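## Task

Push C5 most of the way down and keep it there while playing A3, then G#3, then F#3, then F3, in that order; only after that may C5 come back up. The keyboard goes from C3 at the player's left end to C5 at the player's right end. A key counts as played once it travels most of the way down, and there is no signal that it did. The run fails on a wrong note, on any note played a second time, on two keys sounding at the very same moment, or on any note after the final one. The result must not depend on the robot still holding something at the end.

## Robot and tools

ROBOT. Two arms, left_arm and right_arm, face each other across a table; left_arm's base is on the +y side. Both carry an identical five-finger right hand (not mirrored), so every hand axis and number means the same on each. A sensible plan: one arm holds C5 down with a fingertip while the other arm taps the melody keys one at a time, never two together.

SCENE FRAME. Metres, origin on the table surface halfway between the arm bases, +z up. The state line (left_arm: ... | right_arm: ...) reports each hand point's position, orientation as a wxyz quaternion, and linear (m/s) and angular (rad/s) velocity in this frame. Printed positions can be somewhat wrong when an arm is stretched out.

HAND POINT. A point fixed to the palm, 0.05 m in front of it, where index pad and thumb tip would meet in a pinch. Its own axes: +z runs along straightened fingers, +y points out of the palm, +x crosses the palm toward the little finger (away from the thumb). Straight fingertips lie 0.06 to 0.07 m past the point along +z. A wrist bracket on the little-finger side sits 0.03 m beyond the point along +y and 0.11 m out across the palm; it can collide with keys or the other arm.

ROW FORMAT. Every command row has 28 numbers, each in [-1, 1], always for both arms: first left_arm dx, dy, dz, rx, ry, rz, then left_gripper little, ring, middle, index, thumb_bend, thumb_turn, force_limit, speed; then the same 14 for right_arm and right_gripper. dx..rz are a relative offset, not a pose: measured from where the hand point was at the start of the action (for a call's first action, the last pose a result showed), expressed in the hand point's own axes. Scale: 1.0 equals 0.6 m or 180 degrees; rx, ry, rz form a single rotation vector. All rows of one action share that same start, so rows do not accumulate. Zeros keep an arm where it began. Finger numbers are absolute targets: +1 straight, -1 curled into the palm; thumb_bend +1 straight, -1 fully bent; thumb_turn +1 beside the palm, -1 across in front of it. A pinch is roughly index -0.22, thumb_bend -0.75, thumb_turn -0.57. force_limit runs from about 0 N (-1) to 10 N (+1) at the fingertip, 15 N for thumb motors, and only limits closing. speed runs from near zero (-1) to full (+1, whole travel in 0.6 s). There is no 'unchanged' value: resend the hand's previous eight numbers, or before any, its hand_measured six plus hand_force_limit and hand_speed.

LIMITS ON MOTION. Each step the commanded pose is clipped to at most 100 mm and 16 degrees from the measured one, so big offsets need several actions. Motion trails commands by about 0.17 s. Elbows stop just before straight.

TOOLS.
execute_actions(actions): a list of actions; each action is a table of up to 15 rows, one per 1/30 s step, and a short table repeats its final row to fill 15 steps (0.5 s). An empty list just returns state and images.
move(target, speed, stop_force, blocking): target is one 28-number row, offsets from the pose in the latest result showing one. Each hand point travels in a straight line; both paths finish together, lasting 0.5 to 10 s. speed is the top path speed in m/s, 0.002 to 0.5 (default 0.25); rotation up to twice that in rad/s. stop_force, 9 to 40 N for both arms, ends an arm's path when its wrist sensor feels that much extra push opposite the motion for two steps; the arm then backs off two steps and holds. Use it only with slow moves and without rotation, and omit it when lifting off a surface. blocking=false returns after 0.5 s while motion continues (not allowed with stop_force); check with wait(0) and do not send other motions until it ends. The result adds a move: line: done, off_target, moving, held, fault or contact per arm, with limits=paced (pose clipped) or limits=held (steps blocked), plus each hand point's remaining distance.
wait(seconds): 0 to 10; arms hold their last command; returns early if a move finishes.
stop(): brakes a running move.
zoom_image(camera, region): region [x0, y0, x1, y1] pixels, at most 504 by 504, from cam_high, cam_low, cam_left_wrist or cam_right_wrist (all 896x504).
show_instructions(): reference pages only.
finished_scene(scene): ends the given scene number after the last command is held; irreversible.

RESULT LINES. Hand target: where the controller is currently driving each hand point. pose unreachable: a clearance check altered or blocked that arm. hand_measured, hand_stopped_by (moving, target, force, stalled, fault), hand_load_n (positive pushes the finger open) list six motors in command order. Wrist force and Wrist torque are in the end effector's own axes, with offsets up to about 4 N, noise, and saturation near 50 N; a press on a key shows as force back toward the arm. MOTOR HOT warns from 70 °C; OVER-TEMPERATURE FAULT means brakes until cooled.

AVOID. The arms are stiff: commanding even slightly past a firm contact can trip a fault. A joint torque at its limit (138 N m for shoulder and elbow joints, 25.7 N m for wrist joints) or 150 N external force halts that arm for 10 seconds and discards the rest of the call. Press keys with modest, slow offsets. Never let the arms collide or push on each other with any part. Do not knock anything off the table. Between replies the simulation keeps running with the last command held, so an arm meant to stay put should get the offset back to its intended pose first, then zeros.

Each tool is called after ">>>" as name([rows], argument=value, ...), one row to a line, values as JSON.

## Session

>>> execute_actions(actions=[])

Scene clock: 0.00 s.
left_arm: end_effector_position=(+0.3253, +0.4796, +0.4781) hand_measured=(+1.000, +1.000, +1.000, +1.000, +1.000, +1.000) hand_load_n=(+0.0, +0.0, +0.0, +0.0, +0.0, +0.0) hand_stopped_by=(target, target, target, target, target, target) hand_force_limit=0.00 hand_speed=-0.80 end_effector_quat_wxyz=(-0.005, +0.340, +0.940, +0.011) end_effector_velocity=(+0.000, +0.000, -0.000) end_effector_angular_velocity=(+0.001, -0.000, +0.001) | right_arm: end_effector_position=(+0.0490, -0.2258, +0.4791) hand_measured=(+1.000, +1.000, +1.000, +1.000, +1.000, +1.000) hand_load_n=(+0.0, +0.0, +0.0, +0.0, +0.0, +0.0) hand_stopped_by=(target, target, target, target, target, target) hand_force_limit=0.00 hand_speed=-0.80 end_effector_quat_wxyz=(+0.001, -0.407, +0.913, -0.001) end_effector_velocity=(+0.000, +0.000, +0.000) end_effector_angular_velocity=(+0.001, -0.002, -0.001)
Joint positions: left_arm=[ 0.566 -1.727  1.354  1.967  1.561 -1.908] | right_arm=[-1.178 -1.749  1.359  1.958  1.572 -1.861]
Joint velocities: left_arm=[ 0.    -0.     0.001 -0.    -0.    -0.   ] | right_arm=[-0.    -0.    -0.001 -0.001 -0.     0.   ]
Wrist force (N, on the end effector, along its own x y z axes, offset not removed): no reading
Wrist torque (N m, same axes, about the end effector's origin, offset not removed): no reading
Hand target (left_arm): +0.325, +0.480, +0.478; -0.005, +0.340, +0.940, +0.011
Hand target (right_arm): +0.049, -0.226, +0.479; +0.001, -0.407, +0.913, -0.001

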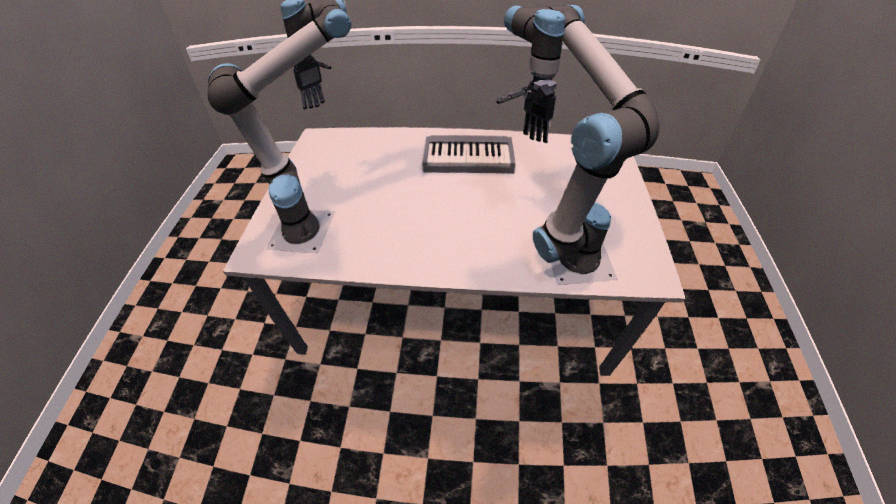

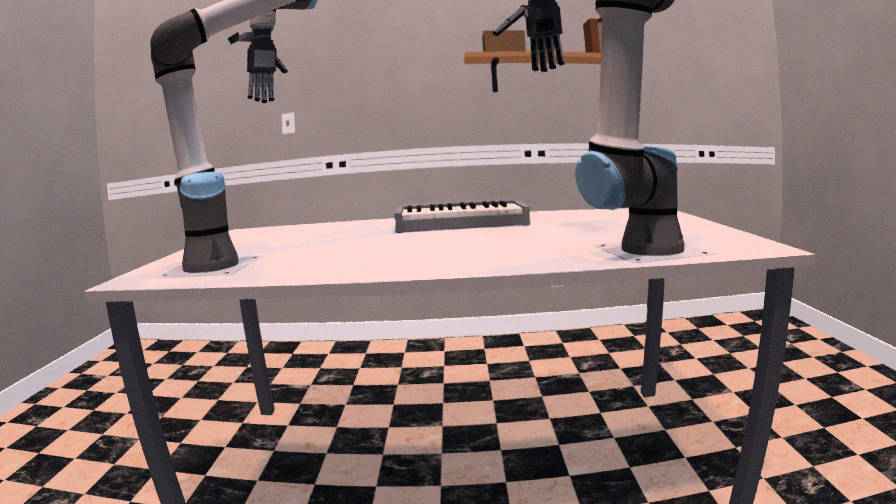

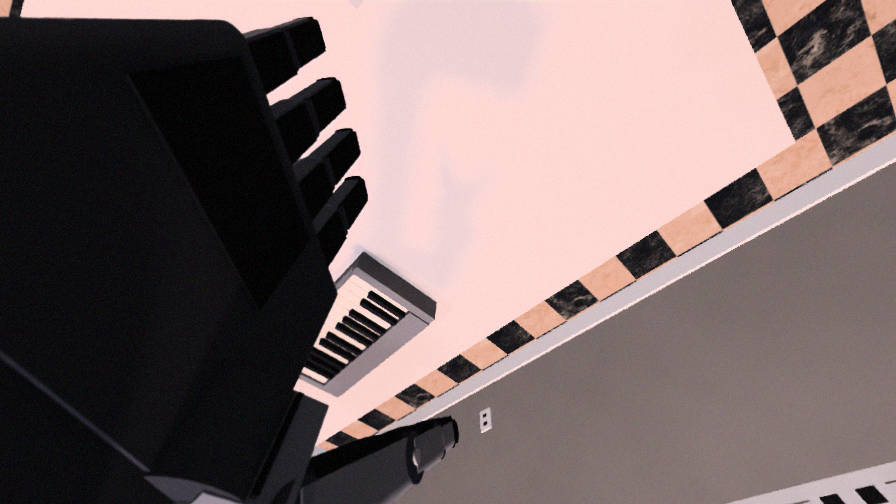

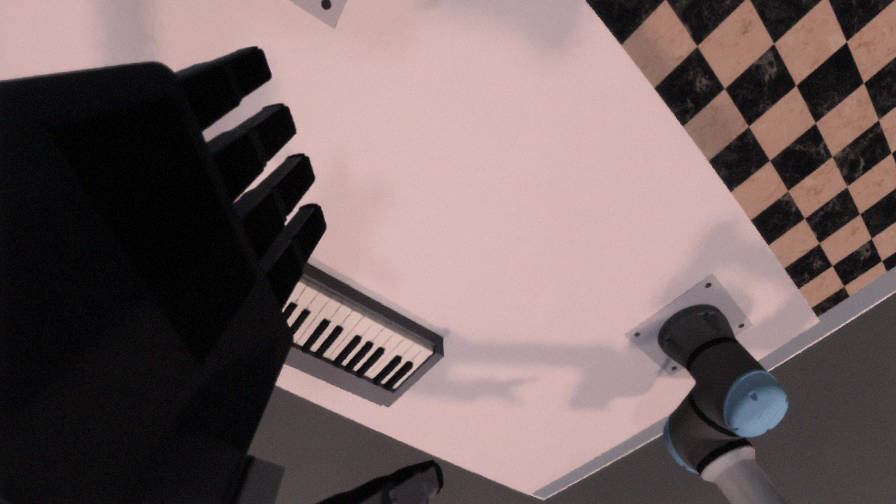

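>>> zoom_image(camera="cam_high", region=[390, 110, 550, 200])

>>> zoom_image(camera="cam_low", region=[380, 180, 550, 250])

Region (390, 110, 550, 200) of cam_high's 896x504 image, scaled by 3.150, with more detail than that image has; it fills the top 284 rows of this view, and the rest is white.

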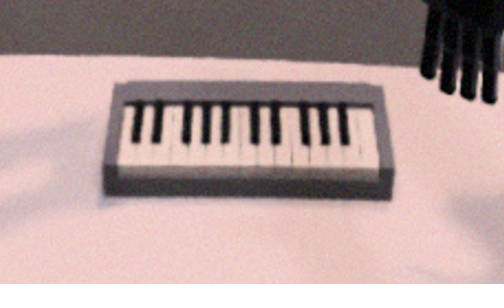

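Region (380, 180, 550, 250) of cam_low's 896x504 image, scaled by 2.965, with more detail than that image has; it fills the top 208 rows of this view, and the rest is white.

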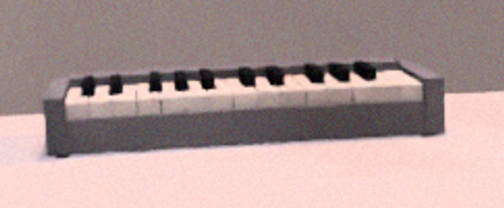

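>>> move(target=[-0.682,-0.406,0.515,-0.0018,-0.1813,-0.2133,1,-1,-1,-1,1,1,0,0.5, -0.585,-0.530,0.565,0,0,0.2556,1,-1,-1,-1,1,1,0,0.5], speed=0.3)

Scene clock: 102.27 s.
left_arm: end_effector_position=(+0.4821, +0.0384, +0.1576) hand_measured=(+1.000, -1.000, -1.000, -1.000, +1.000, +1.000) hand_load_n=(+0.0, +0.0, +0.0, +0.0, +0.0, +0.0) hand_stopped_by=(target, target, target, target, target, target) hand_force_limit=0.00 hand_speed=0.50 end_effector_quat_wxyz=(-0.259, -0.006, -0.963, +0.080) end_effector_velocity=(+0.001, -0.002, -0.000) end_effector_angular_velocity=(-0.001, -0.001, +0.004) | right_arm: end_effector_position=(+0.5208, -0.1775, +0.1409) hand_measured=(+1.000, -1.000, -1.000, -1.000, +1.000, +1.000) hand_load_n=(+0.0, +0.0, +0.0, +0.0, +0.0, +0.0) hand_stopped_by=(target, target, target, target, target, target) hand_force_limit=0.00 hand_speed=0.50 end_effector_quat_wxyz=(+0.002, -0.018, +1.000, -0.000) end_effector_velocity=(+0.002, +0.001, -0.001) end_effector_angular_velocity=(-0.000, +0.002, -0.002)
Joint positions: left_arm=[ 0.288 -0.801  0.986  1.069  1.116 -2.794] | right_arm=[-1.486 -0.863  1.104  1.326  1.572 -1.366]
Joint velocities: left_arm=[ 0.     0.008 -0.012  0.006 -0.002 -0.004] | right_arm=[ 0.001  0.007 -0.008  0.004 -0.     0.003]
Wrist force (N, on the end effector, along its own x y z axes, offset not removed): left_arm=[-1.1 0.6 -0.2] | right_arm=[-1.8 2.1 -2.5]
Wrist torque (N m, same axes, about the end effector's origin, offset not removed): left_arm=[0.10 0.08 -0.13] | right_arm=[0.41 0.21 0.19]
Hand target (left_arm): +0.482, +0.038, +0.157; +0.259, +0.005, +0.963, -0.080
Hand target (right_arm): +0.521, -0.177, +0.141; +0.002, -0.018, +1.000, -0.001
Off the commanded pose (left_arm): 0.001 m, 0 deg.
Off the commanded pose (right_arm): 0.001 m, 0 deg.
move: done

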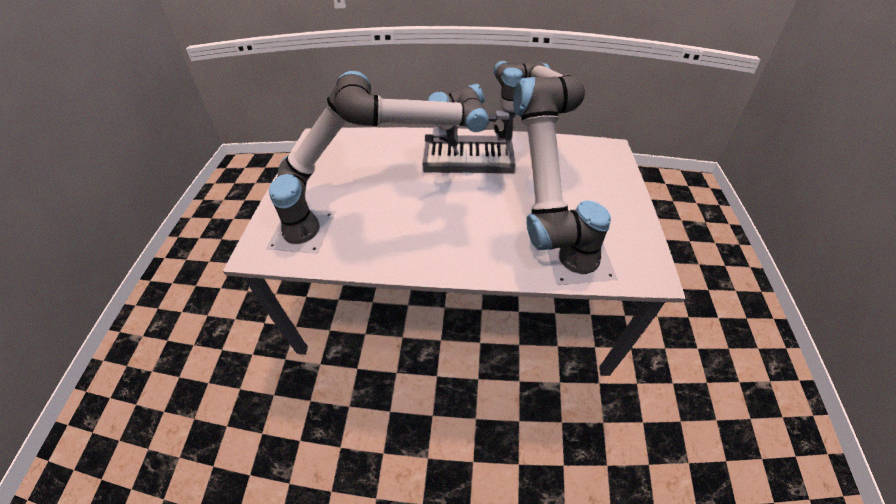

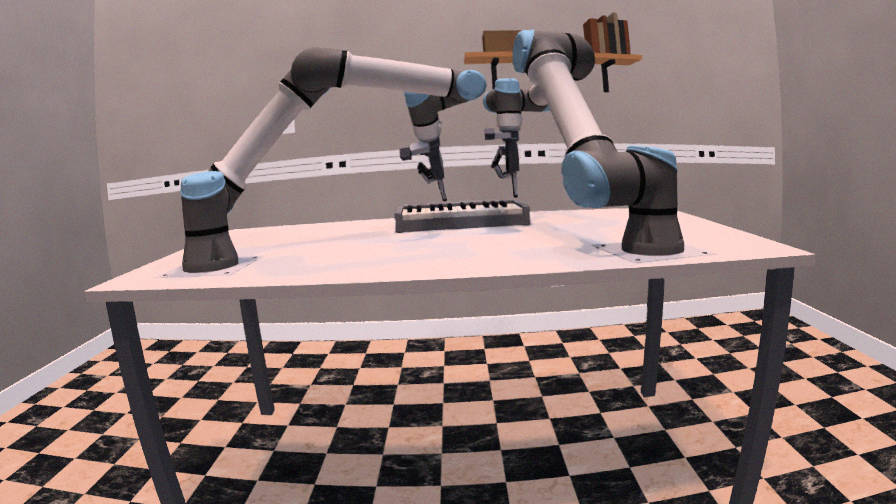

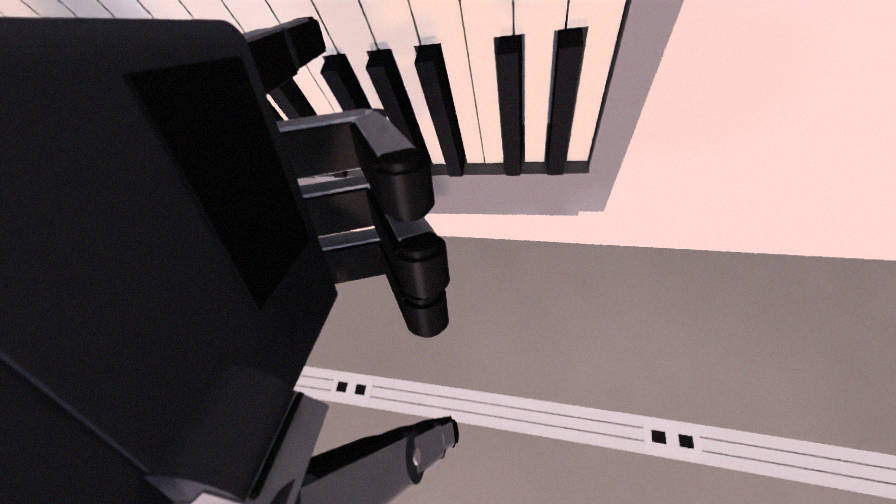

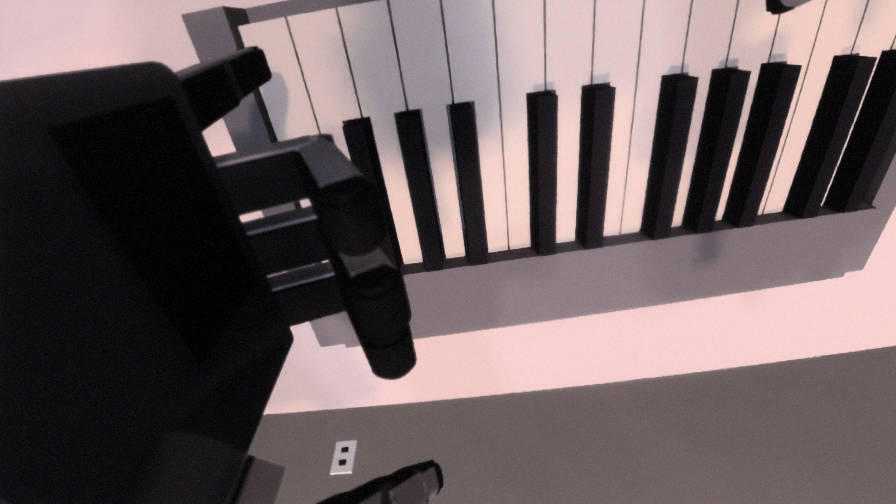

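>>> move(target=[0.01666,0.00503,0.0285,0,0,0,1,-1,-1,-1,1,1,0,0.5, 0,-0.0033,0.037,0,0,0,1,-1,-1,-1,1,1,0,0.5], speed=0.06)

>>> zoom_image(camera="cam_right_wrist", region=[150, 0, 400, 140])

>>> zoom_image(camera="cam_left_wrist", region=[220, 0, 470, 120])

>>> zoom_image(camera="cam_low", region=[385, 175, 545, 240])

Scene clock: 127.20 s.
left_arm: end_effector_position=(+0.4821, +0.0385, +0.1378) hand_measured=(+1.000, -1.000, -1.000, -1.000, +1.000, +1.000) hand_load_n=(+0.0, +0.0, +0.0, +0.0, +0.0, +0.0) hand_stopped_by=(target, target, target, target, target, target) hand_force_limit=0.00 hand_speed=0.50 end_effector_quat_wxyz=(-0.259, -0.005, -0.963, +0.080) end_effector_velocity=(+0.001, +0.001, -0.003) end_effector_angular_velocity=(+0.001, +0.000, +0.001) | right_arm: end_effector_position=(+0.5209, -0.1795, +0.1190) hand_measured=(+1.000, -1.000, -1.000, -1.000, +1.000, +1.000) hand_load_n=(+0.0, +0.0, +0.0, +0.0, +0.0, +0.0) hand_stopped_by=(target, target, target, target, target, target) hand_force_limit=0.00 hand_speed=0.50 end_effector_quat_wxyz=(+0.002, -0.018, +1.000, -0.001) end_effector_velocity=(+0.000, +0.000, -0.002) end_effector_angular_velocity=(+0.001, -0.001, -0.000)
Joint positions: left_arm=[ 0.288 -0.79   1.017  1.027  1.115 -2.794] | right_arm=[-1.489 -0.849  1.139  1.278  1.573 -1.369]
Joint velocities: left_arm=[ 0.001  0.003  0.004 -0.005  0.     0.   ] | right_arm=[-0.     0.001  0.004 -0.007 -0.001 -0.   ]
Wrist force (N, on the end effector, along its own x y z axes, offset not removed): left_arm=[-1.0 2.5 -0.1] | right_arm=[-1.3 0.8 -0.3]
Wrist torque (N m, same axes, about the end effector's origin, offset not removed): left_arm=[0.36 0.09 -0.14] | right_arm=[0.16 0.23 0.18]
Hand target (left_arm): +0.482, +0.038, +0.138; +0.259, +0.006, +0.963, -0.080
Hand target (right_arm): +0.521, -0.180, +0.119; +0.002, -0.018, +1.000, -0.000
Off the commanded pose (left_arm): 0.000 m, 0 deg.
Off the commanded pose (right_arm): 0.000 m, 0 deg.
move: done

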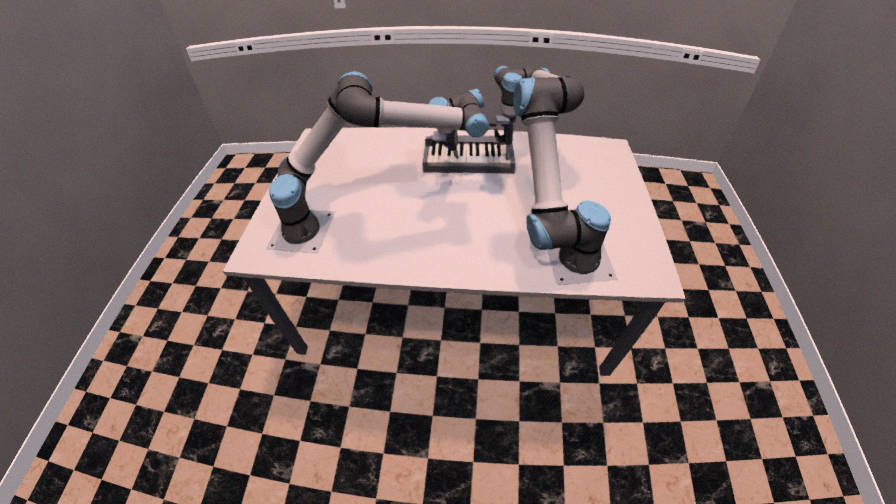

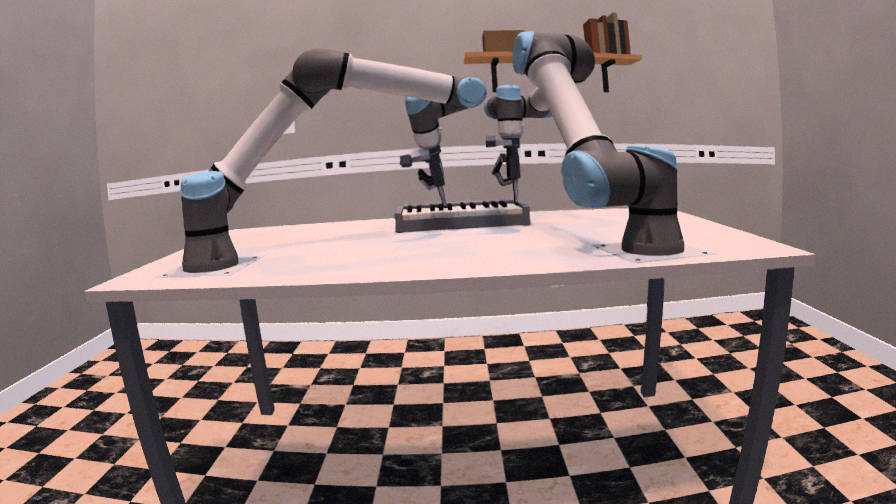

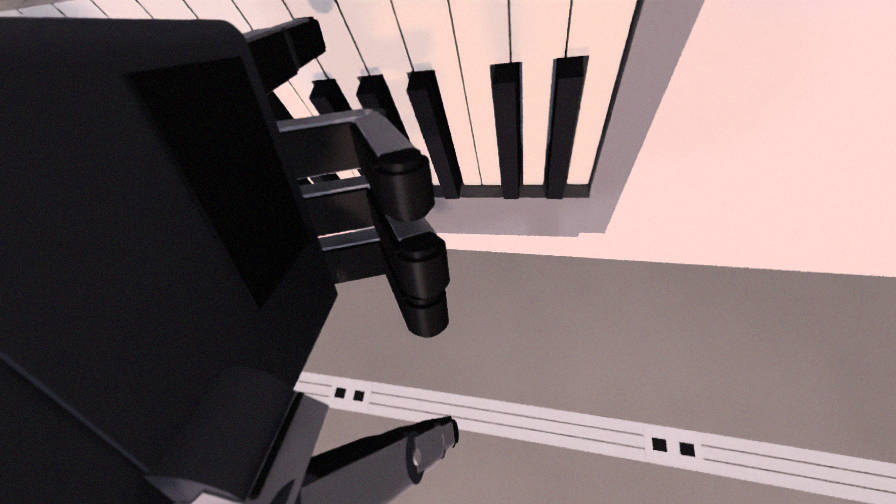

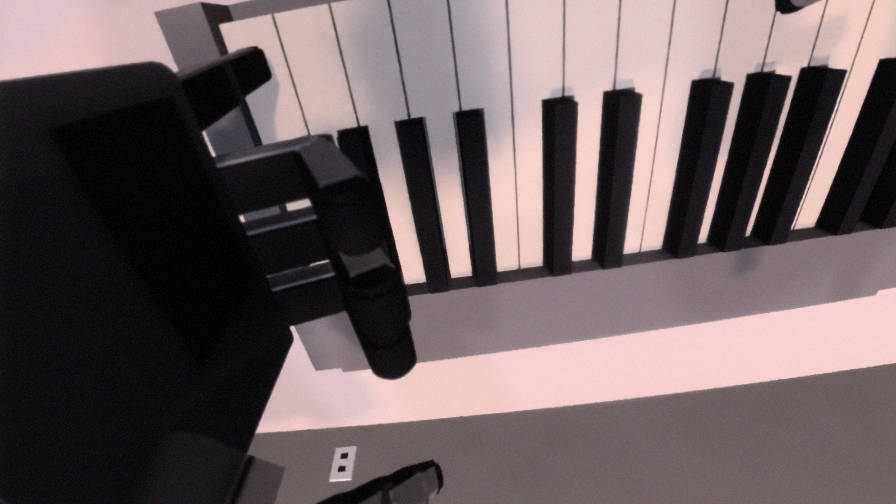

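Region (150, 0, 400, 140) of cam_right_wrist's 896x504 image, scaled by 2.016, with more detail than that image has; it fills the top 282 rows of this view, and the rest is white.

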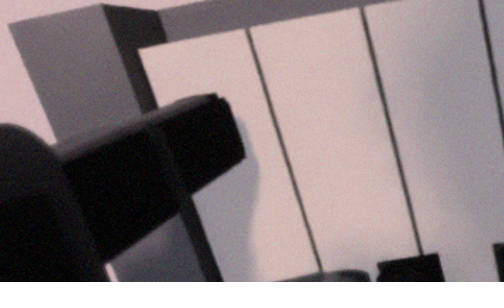

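Region (220, 0, 470, 120) of cam_left_wrist's 896x504 image, scaled by 2.016, with more detail than that image has; it fills the top 242 rows of this view, and the rest is white.

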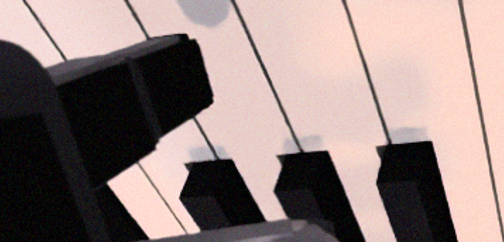

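Region (385, 175, 545, 240) of cam_low's 896x504 image, scaled by 3.150, with more detail than that image has; it fills the top 205 rows of this view, and the rest is white.

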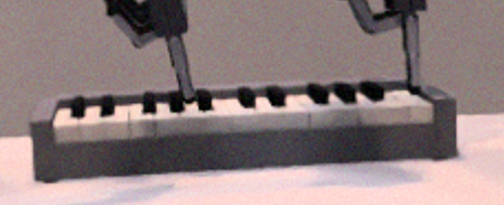

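>>> move(target=[0.00417,0.00126,0.00712,0,0,0,1,-1,-1,-1,1,1,0,0.5, 0,0,0.013,0,0,0,1,-1,-1,-1,1,1,0,0.5], speed=0.03)

>>> move(target=[0,0,0,0,0,0,1,-1,-1,-1,1,1,0,0.5, 0,0,0.03,0,0,0,1,-1,-1,-1,1,1,0,0.5], speed=0.005, stop_force=10)

>>> zoom_image(camera="cam_left_wrist", region=[220, 0, 420, 110])

>>> zoom_image(camera="cam_low", region=[385, 175, 545, 240])

Scene clock: 143.17 s.
left_arm: end_effector_position=(+0.4820, +0.0384, +0.1330) hand_measured=(+1.000, -1.000, -1.000, -1.000, +1.000, +1.000) hand_load_n=(+0.0, +0.0, +0.0, +0.0, +0.0, +0.0) hand_stopped_by=(target, target, target, target, target, target) hand_force_limit=0.00 hand_speed=0.50 end_effector_quat_wxyz=(-0.259, -0.006, -0.963, +0.080) end_effector_velocity=(+0.000, +0.000, -0.002) end_effector_angular_velocity=(+0.001, +0.000, +0.000) | right_arm: end_effector_position=(+0.5210, -0.1795, +0.1116) hand_measured=(+1.000, -1.000, -1.000, -1.000, +1.000, +1.000) hand_load_n=(+0.0, +0.0, +0.0, +0.0, +0.0, +0.0) hand_stopped_by=(target, target, target, target, target, target) hand_force_limit=0.00 hand_speed=0.50 end_effector_quat_wxyz=(+0.002, -0.018, +1.000, -0.000) end_effector_velocity=(-0.000, -0.000, -0.003) end_effector_angular_velocity=(-0.000, +0.001, -0.000)
Joint positions: left_arm=[ 0.288 -0.787  1.024  1.016  1.115 -2.794] | right_arm=[-1.49  -0.844  1.149  1.262  1.572 -1.369]
Joint velocities: left_arm=[ 0.     0.002  0.002 -0.003 -0.    -0.   ] | right_arm=[-0.     0.002  0.004 -0.005  0.    -0.   ]
Wrist force (N, on the end effector, along its own x y z axes, offset not removed): left_arm=[-0.6 1.9 -0.1] | right_arm=[2.1 2.3 -0.7]
Wrist torque (N m, same axes, about the end effector's origin, offset not removed): left_arm=[0.34 0.04 -0.10] | right_arm=[0.33 -0.32 0.28]
Hand target (left_arm): +0.482, +0.038, +0.133; +0.259, +0.005, +0.963, -0.080
Hand target (right_arm): +0.521, -0.180, +0.111; +0.002, -0.018, +1.000, -0.001
Off the commanded pose (left_arm): 0.000 m, 0 deg.
Off the commanded pose (right_arm): 0.000 m, 0 deg.
move: done

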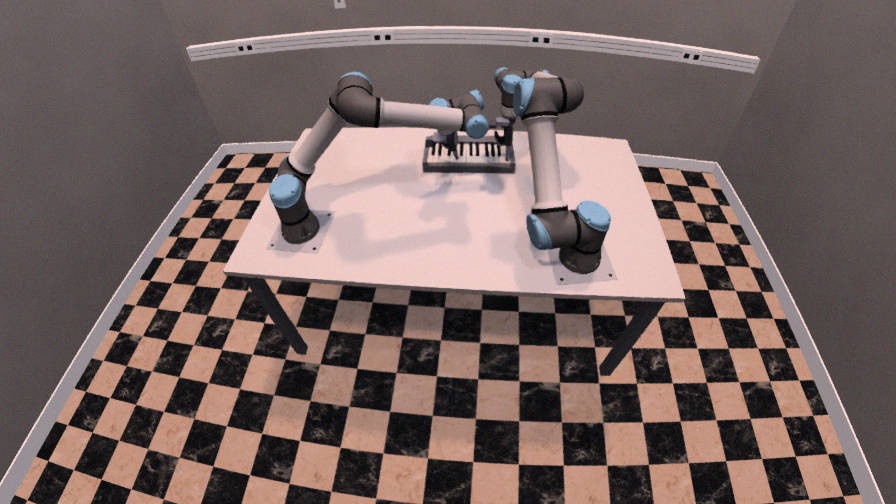

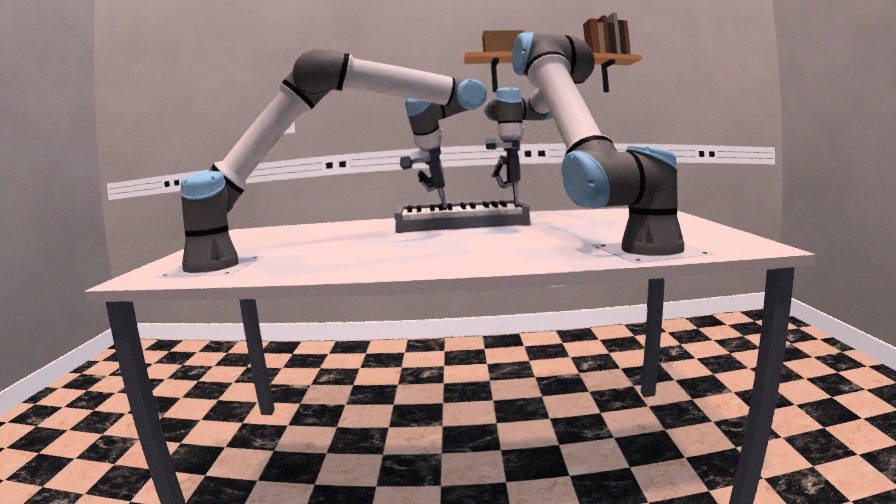

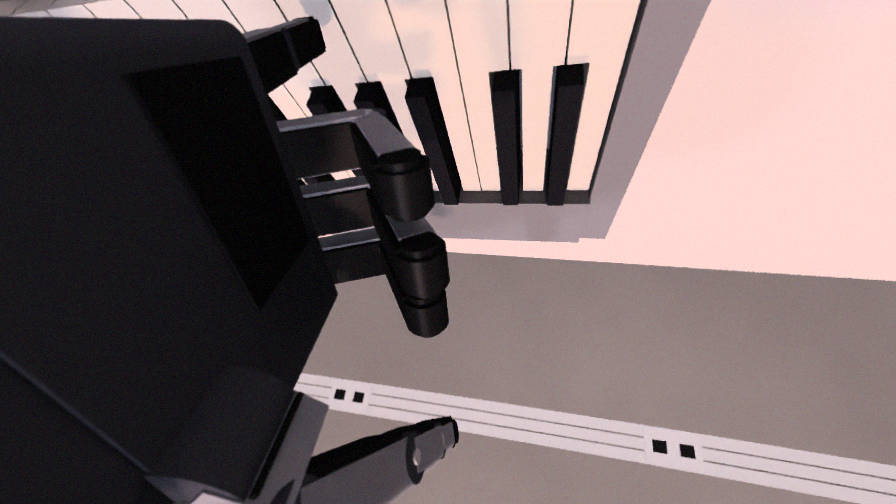

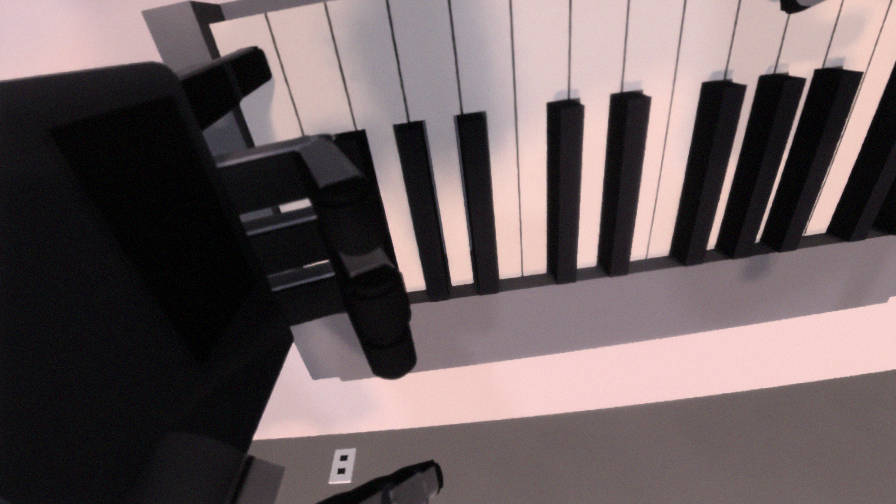

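Scene clock: 145.63 s.
left_arm: end_effector_position=(+0.4820, +0.0384, +0.1330) hand_measured=(+1.000, -1.000, -1.000, -1.000, +1.000, +1.000) hand_load_n=(+0.0, +0.0, +0.0, +0.0, +0.0, +0.0) hand_stopped_by=(target, target, target, target, target, target) hand_force_limit=0.00 hand_speed=0.50 end_effector_quat_wxyz=(-0.259, -0.006, -0.963, +0.080) end_effector_velocity=(-0.000, -0.000, +0.000) end_effector_angular_velocity=(-0.000, -0.000, -0.001) | right_arm: end_effector_position=(+0.5209, -0.1796, +0.1011) hand_measured=(+1.000, -1.000, -1.000, -1.000, +1.000, +1.000) hand_load_n=(+0.0, +0.0, +0.0, +0.0, +0.0, +0.0) hand_stopped_by=(target, target, target, target, target, target) hand_force_limit=0.00 hand_speed=0.50 end_effector_quat_wxyz=(+0.002, -0.018, +1.000, -0.000) end_effector_velocity=(+0.000, +0.000, +0.002) end_effector_angular_velocity=(+0.000, -0.001, -0.000)
Joint positions: left_arm=[ 0.288 -0.787  1.024  1.016  1.115 -2.794] | right_arm=[-1.49  -0.835  1.162  1.241  1.572 -1.37 ]
Joint velocities: left_arm=[-0.  0. -0.  0.  0.  0.] | right_arm=[-0.    -0.001 -0.004  0.005 -0.     0.   ]
Wrist force (N, on the end effector, along its own x y z axes, offset not removed): left_arm=[-1.6 2.3 -1.1] | right_arm=[0.8 -1.5 -15.1]
Wrist torque (N m, same axes, about the end effector's origin, offset not removed): left_arm=[0.41 0.17 -0.14] | right_arm=[0.66 1.11 0.10]
Hand target (left_arm): +0.482, +0.038, +0.133; +0.259, +0.006, +0.963, -0.080
Hand target (right_arm): +0.521, -0.180, +0.102; +0.002, -0.018, +1.000, -0.000
Off the commanded pose (left_arm): 0.000 m, 0 deg.
Off the commanded pose (right_arm): 0.008 m, 0 deg.
move: contact (right_arm)

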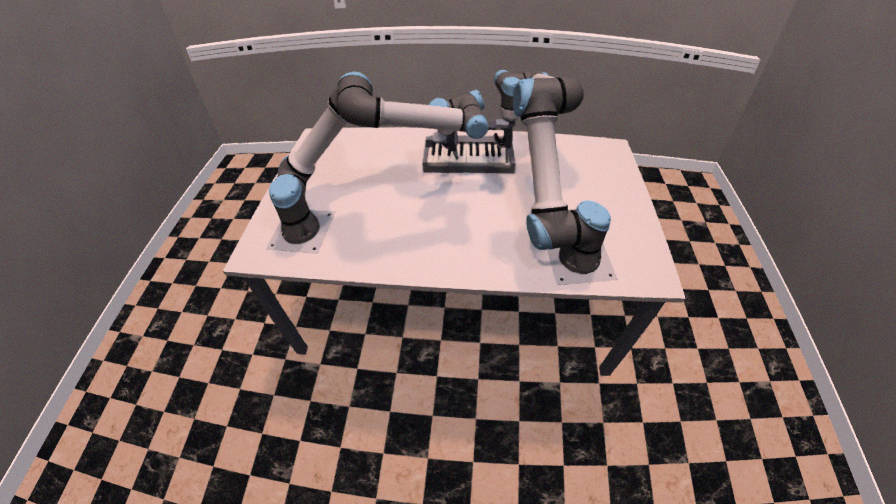

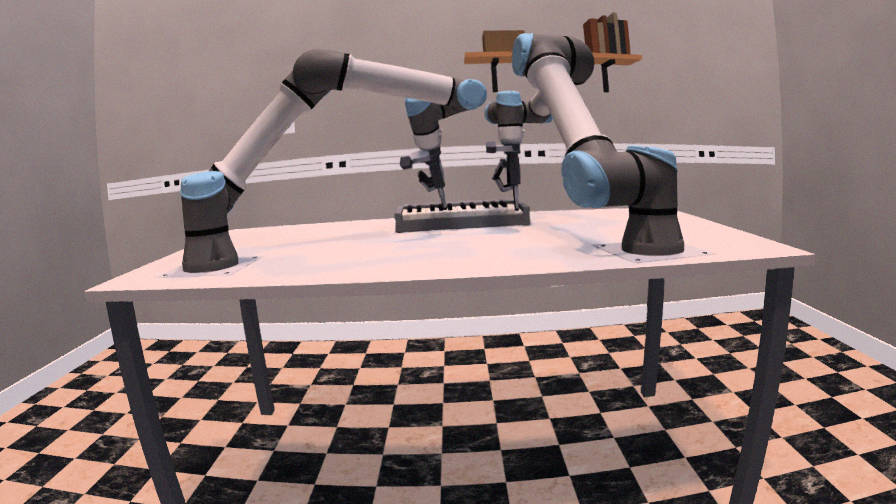

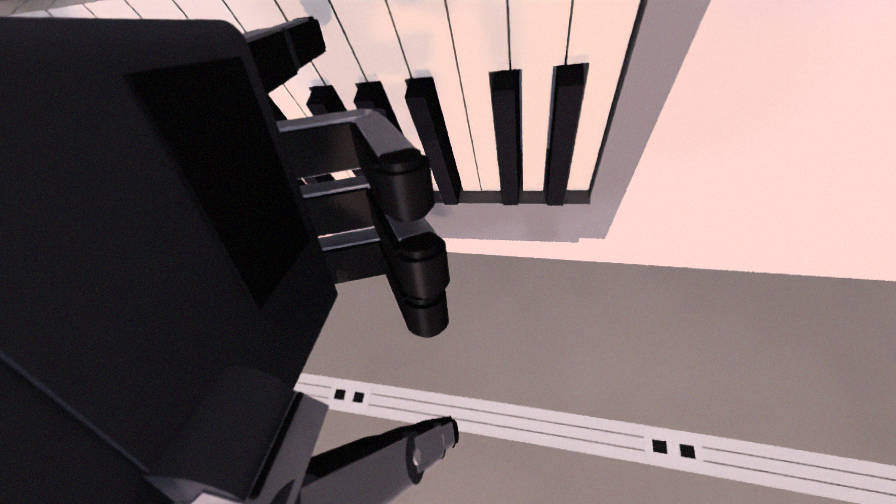

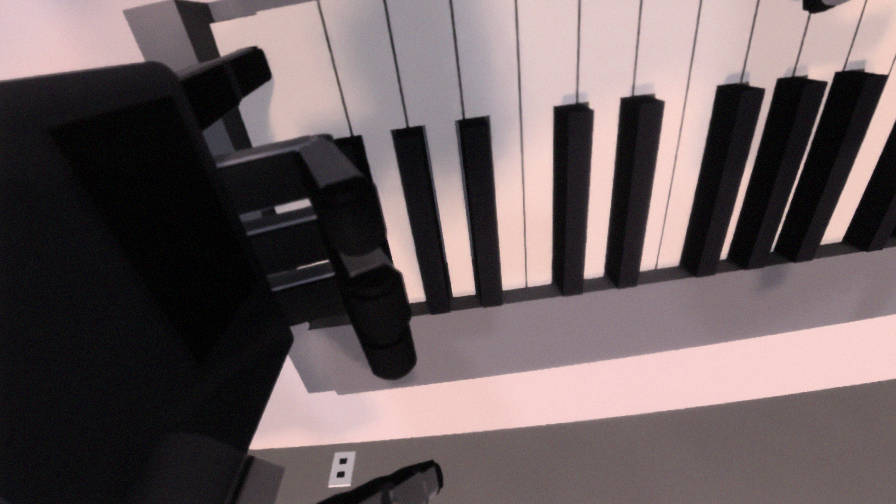

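Region (220, 0, 420, 110) of cam_left_wrist's 896x504 image, scaled by 2.520, with more detail than that image has; it fills the top 277 rows of this view, and the rest is white.

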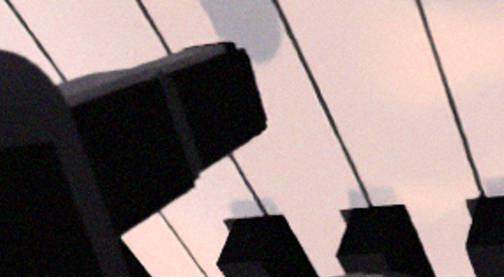

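Region (385, 175, 545, 240) of cam_low's 896x504 image, scaled by 3.150, with more detail than that image has; it fills the top 205 rows of this view, and the rest is white.

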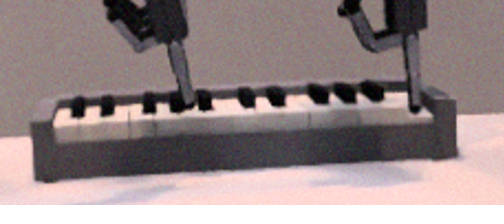

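>>> move(target=[0.00427,-0.00203,0.00764,0,0,0,1,-1,-1,-1,1,1,0,0.5, 0,0,-0.0012,0,0,0,1,-1,-1,-1,1,1,0,0.5], speed=0.02)

>>> zoom_image(camera="cam_left_wrist", region=[220, 0, 420, 110])

>>> zoom_image(camera="cam_low", region=[410, 185, 480, 230])

Scene clock: 155.27 s.
left_arm: end_effector_position=(+0.4820, +0.0366, +0.1284) hand_measured=(+1.000, -1.000, -1.000, -1.000, +1.000, +1.000) hand_load_n=(+0.0, +0.0, +0.0, +0.0, +0.0, +0.0) hand_stopped_by=(target, target, target, target, target, target) hand_force_limit=0.00 hand_speed=0.50 end_effector_quat_wxyz=(-0.259, -0.006, -0.963, +0.080) end_effector_velocity=(+0.000, -0.001, -0.003) end_effector_angular_velocity=(+0.000, -0.000, -0.000) | right_arm: end_effector_position=(+0.5209, -0.1796, +0.1018) hand_measured=(+1.000, -1.000, -1.000, -1.000, +1.000, +1.000) hand_load_n=(+0.0, +0.0, +0.0, +0.0, +0.0, +0.0) hand_stopped_by=(target, target, target, target, target, target) hand_force_limit=0.00 hand_speed=0.50 end_effector_quat_wxyz=(+0.002, -0.018, +1.000, -0.000) end_effector_velocity=(+0.000, +0.000, +0.000) end_effector_angular_velocity=(+0.001, -0.001, -0.000)
Joint positions: left_arm=[ 0.287 -0.779  1.023  1.011  1.115 -2.795] | right_arm=[-1.49  -0.836  1.162  1.242  1.572 -1.37 ]
Joint velocities: left_arm=[-0.001  0.005 -0.001 -0.004 -0.    -0.   ] | right_arm=[-0.    -0.     0.    -0.001 -0.001  0.   ]
Wrist force (N, on the end effector, along its own x y z axes, offset not removed): left_arm=[-0.9 1.6 -1.0] | right_arm=[0.6 -1.8 -6.5]
Wrist torque (N m, same axes, about the end effector's origin, offset not removed): left_arm=[0.24 0.00 -0.05] | right_arm=[0.02 0.54 0.13]
Hand target (left_arm): +0.482, +0.036, +0.128; +0.259, +0.006, +0.963, -0.080
Hand target (right_arm): +0.521, -0.180, +0.102; +0.002, -0.018, +1.000, -0.000
Off the commanded pose (left_arm): 0.000 m, 0 deg.
Off the commanded pose (right_arm): 0.000 m, 0 deg.
move: done

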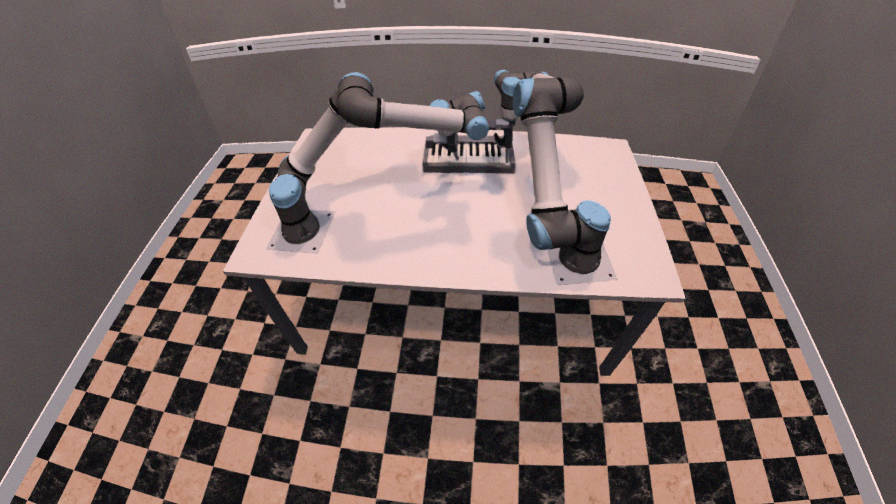

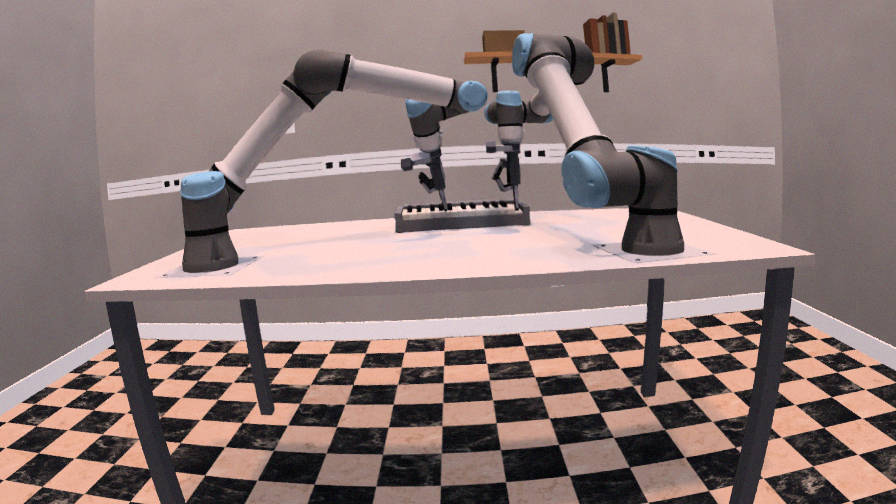

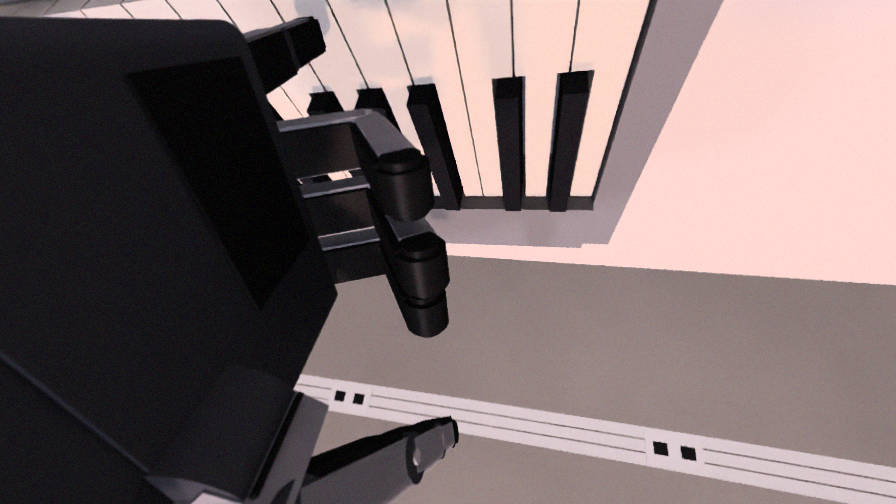

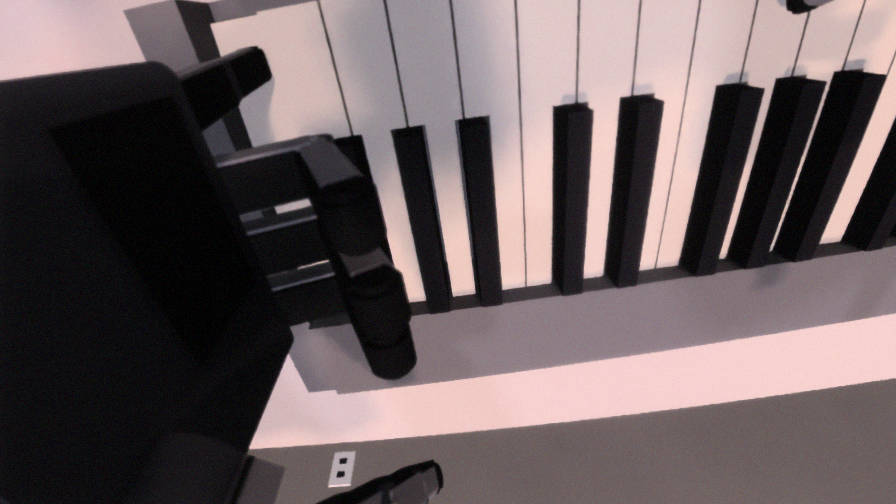

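Region (220, 0, 420, 110) of cam_left_wrist's 896x504 image, scaled by 2.520, with more detail than that image has; it fills the top 277 rows of this view, and the rest is white.

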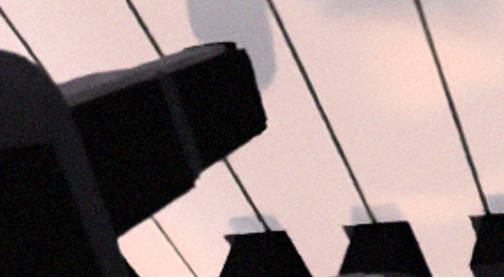

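Region (410, 185, 480, 230) of cam_low's 896x504 image, scaled by 7.200, with more detail than that image has; it fills the top 324 rows of this view, and the rest is white.

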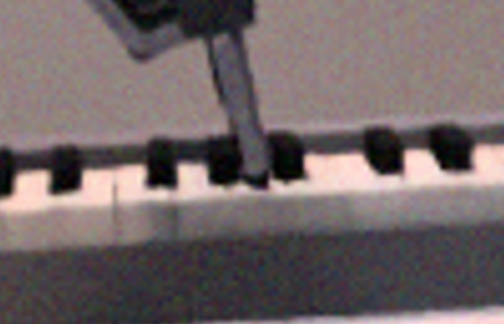

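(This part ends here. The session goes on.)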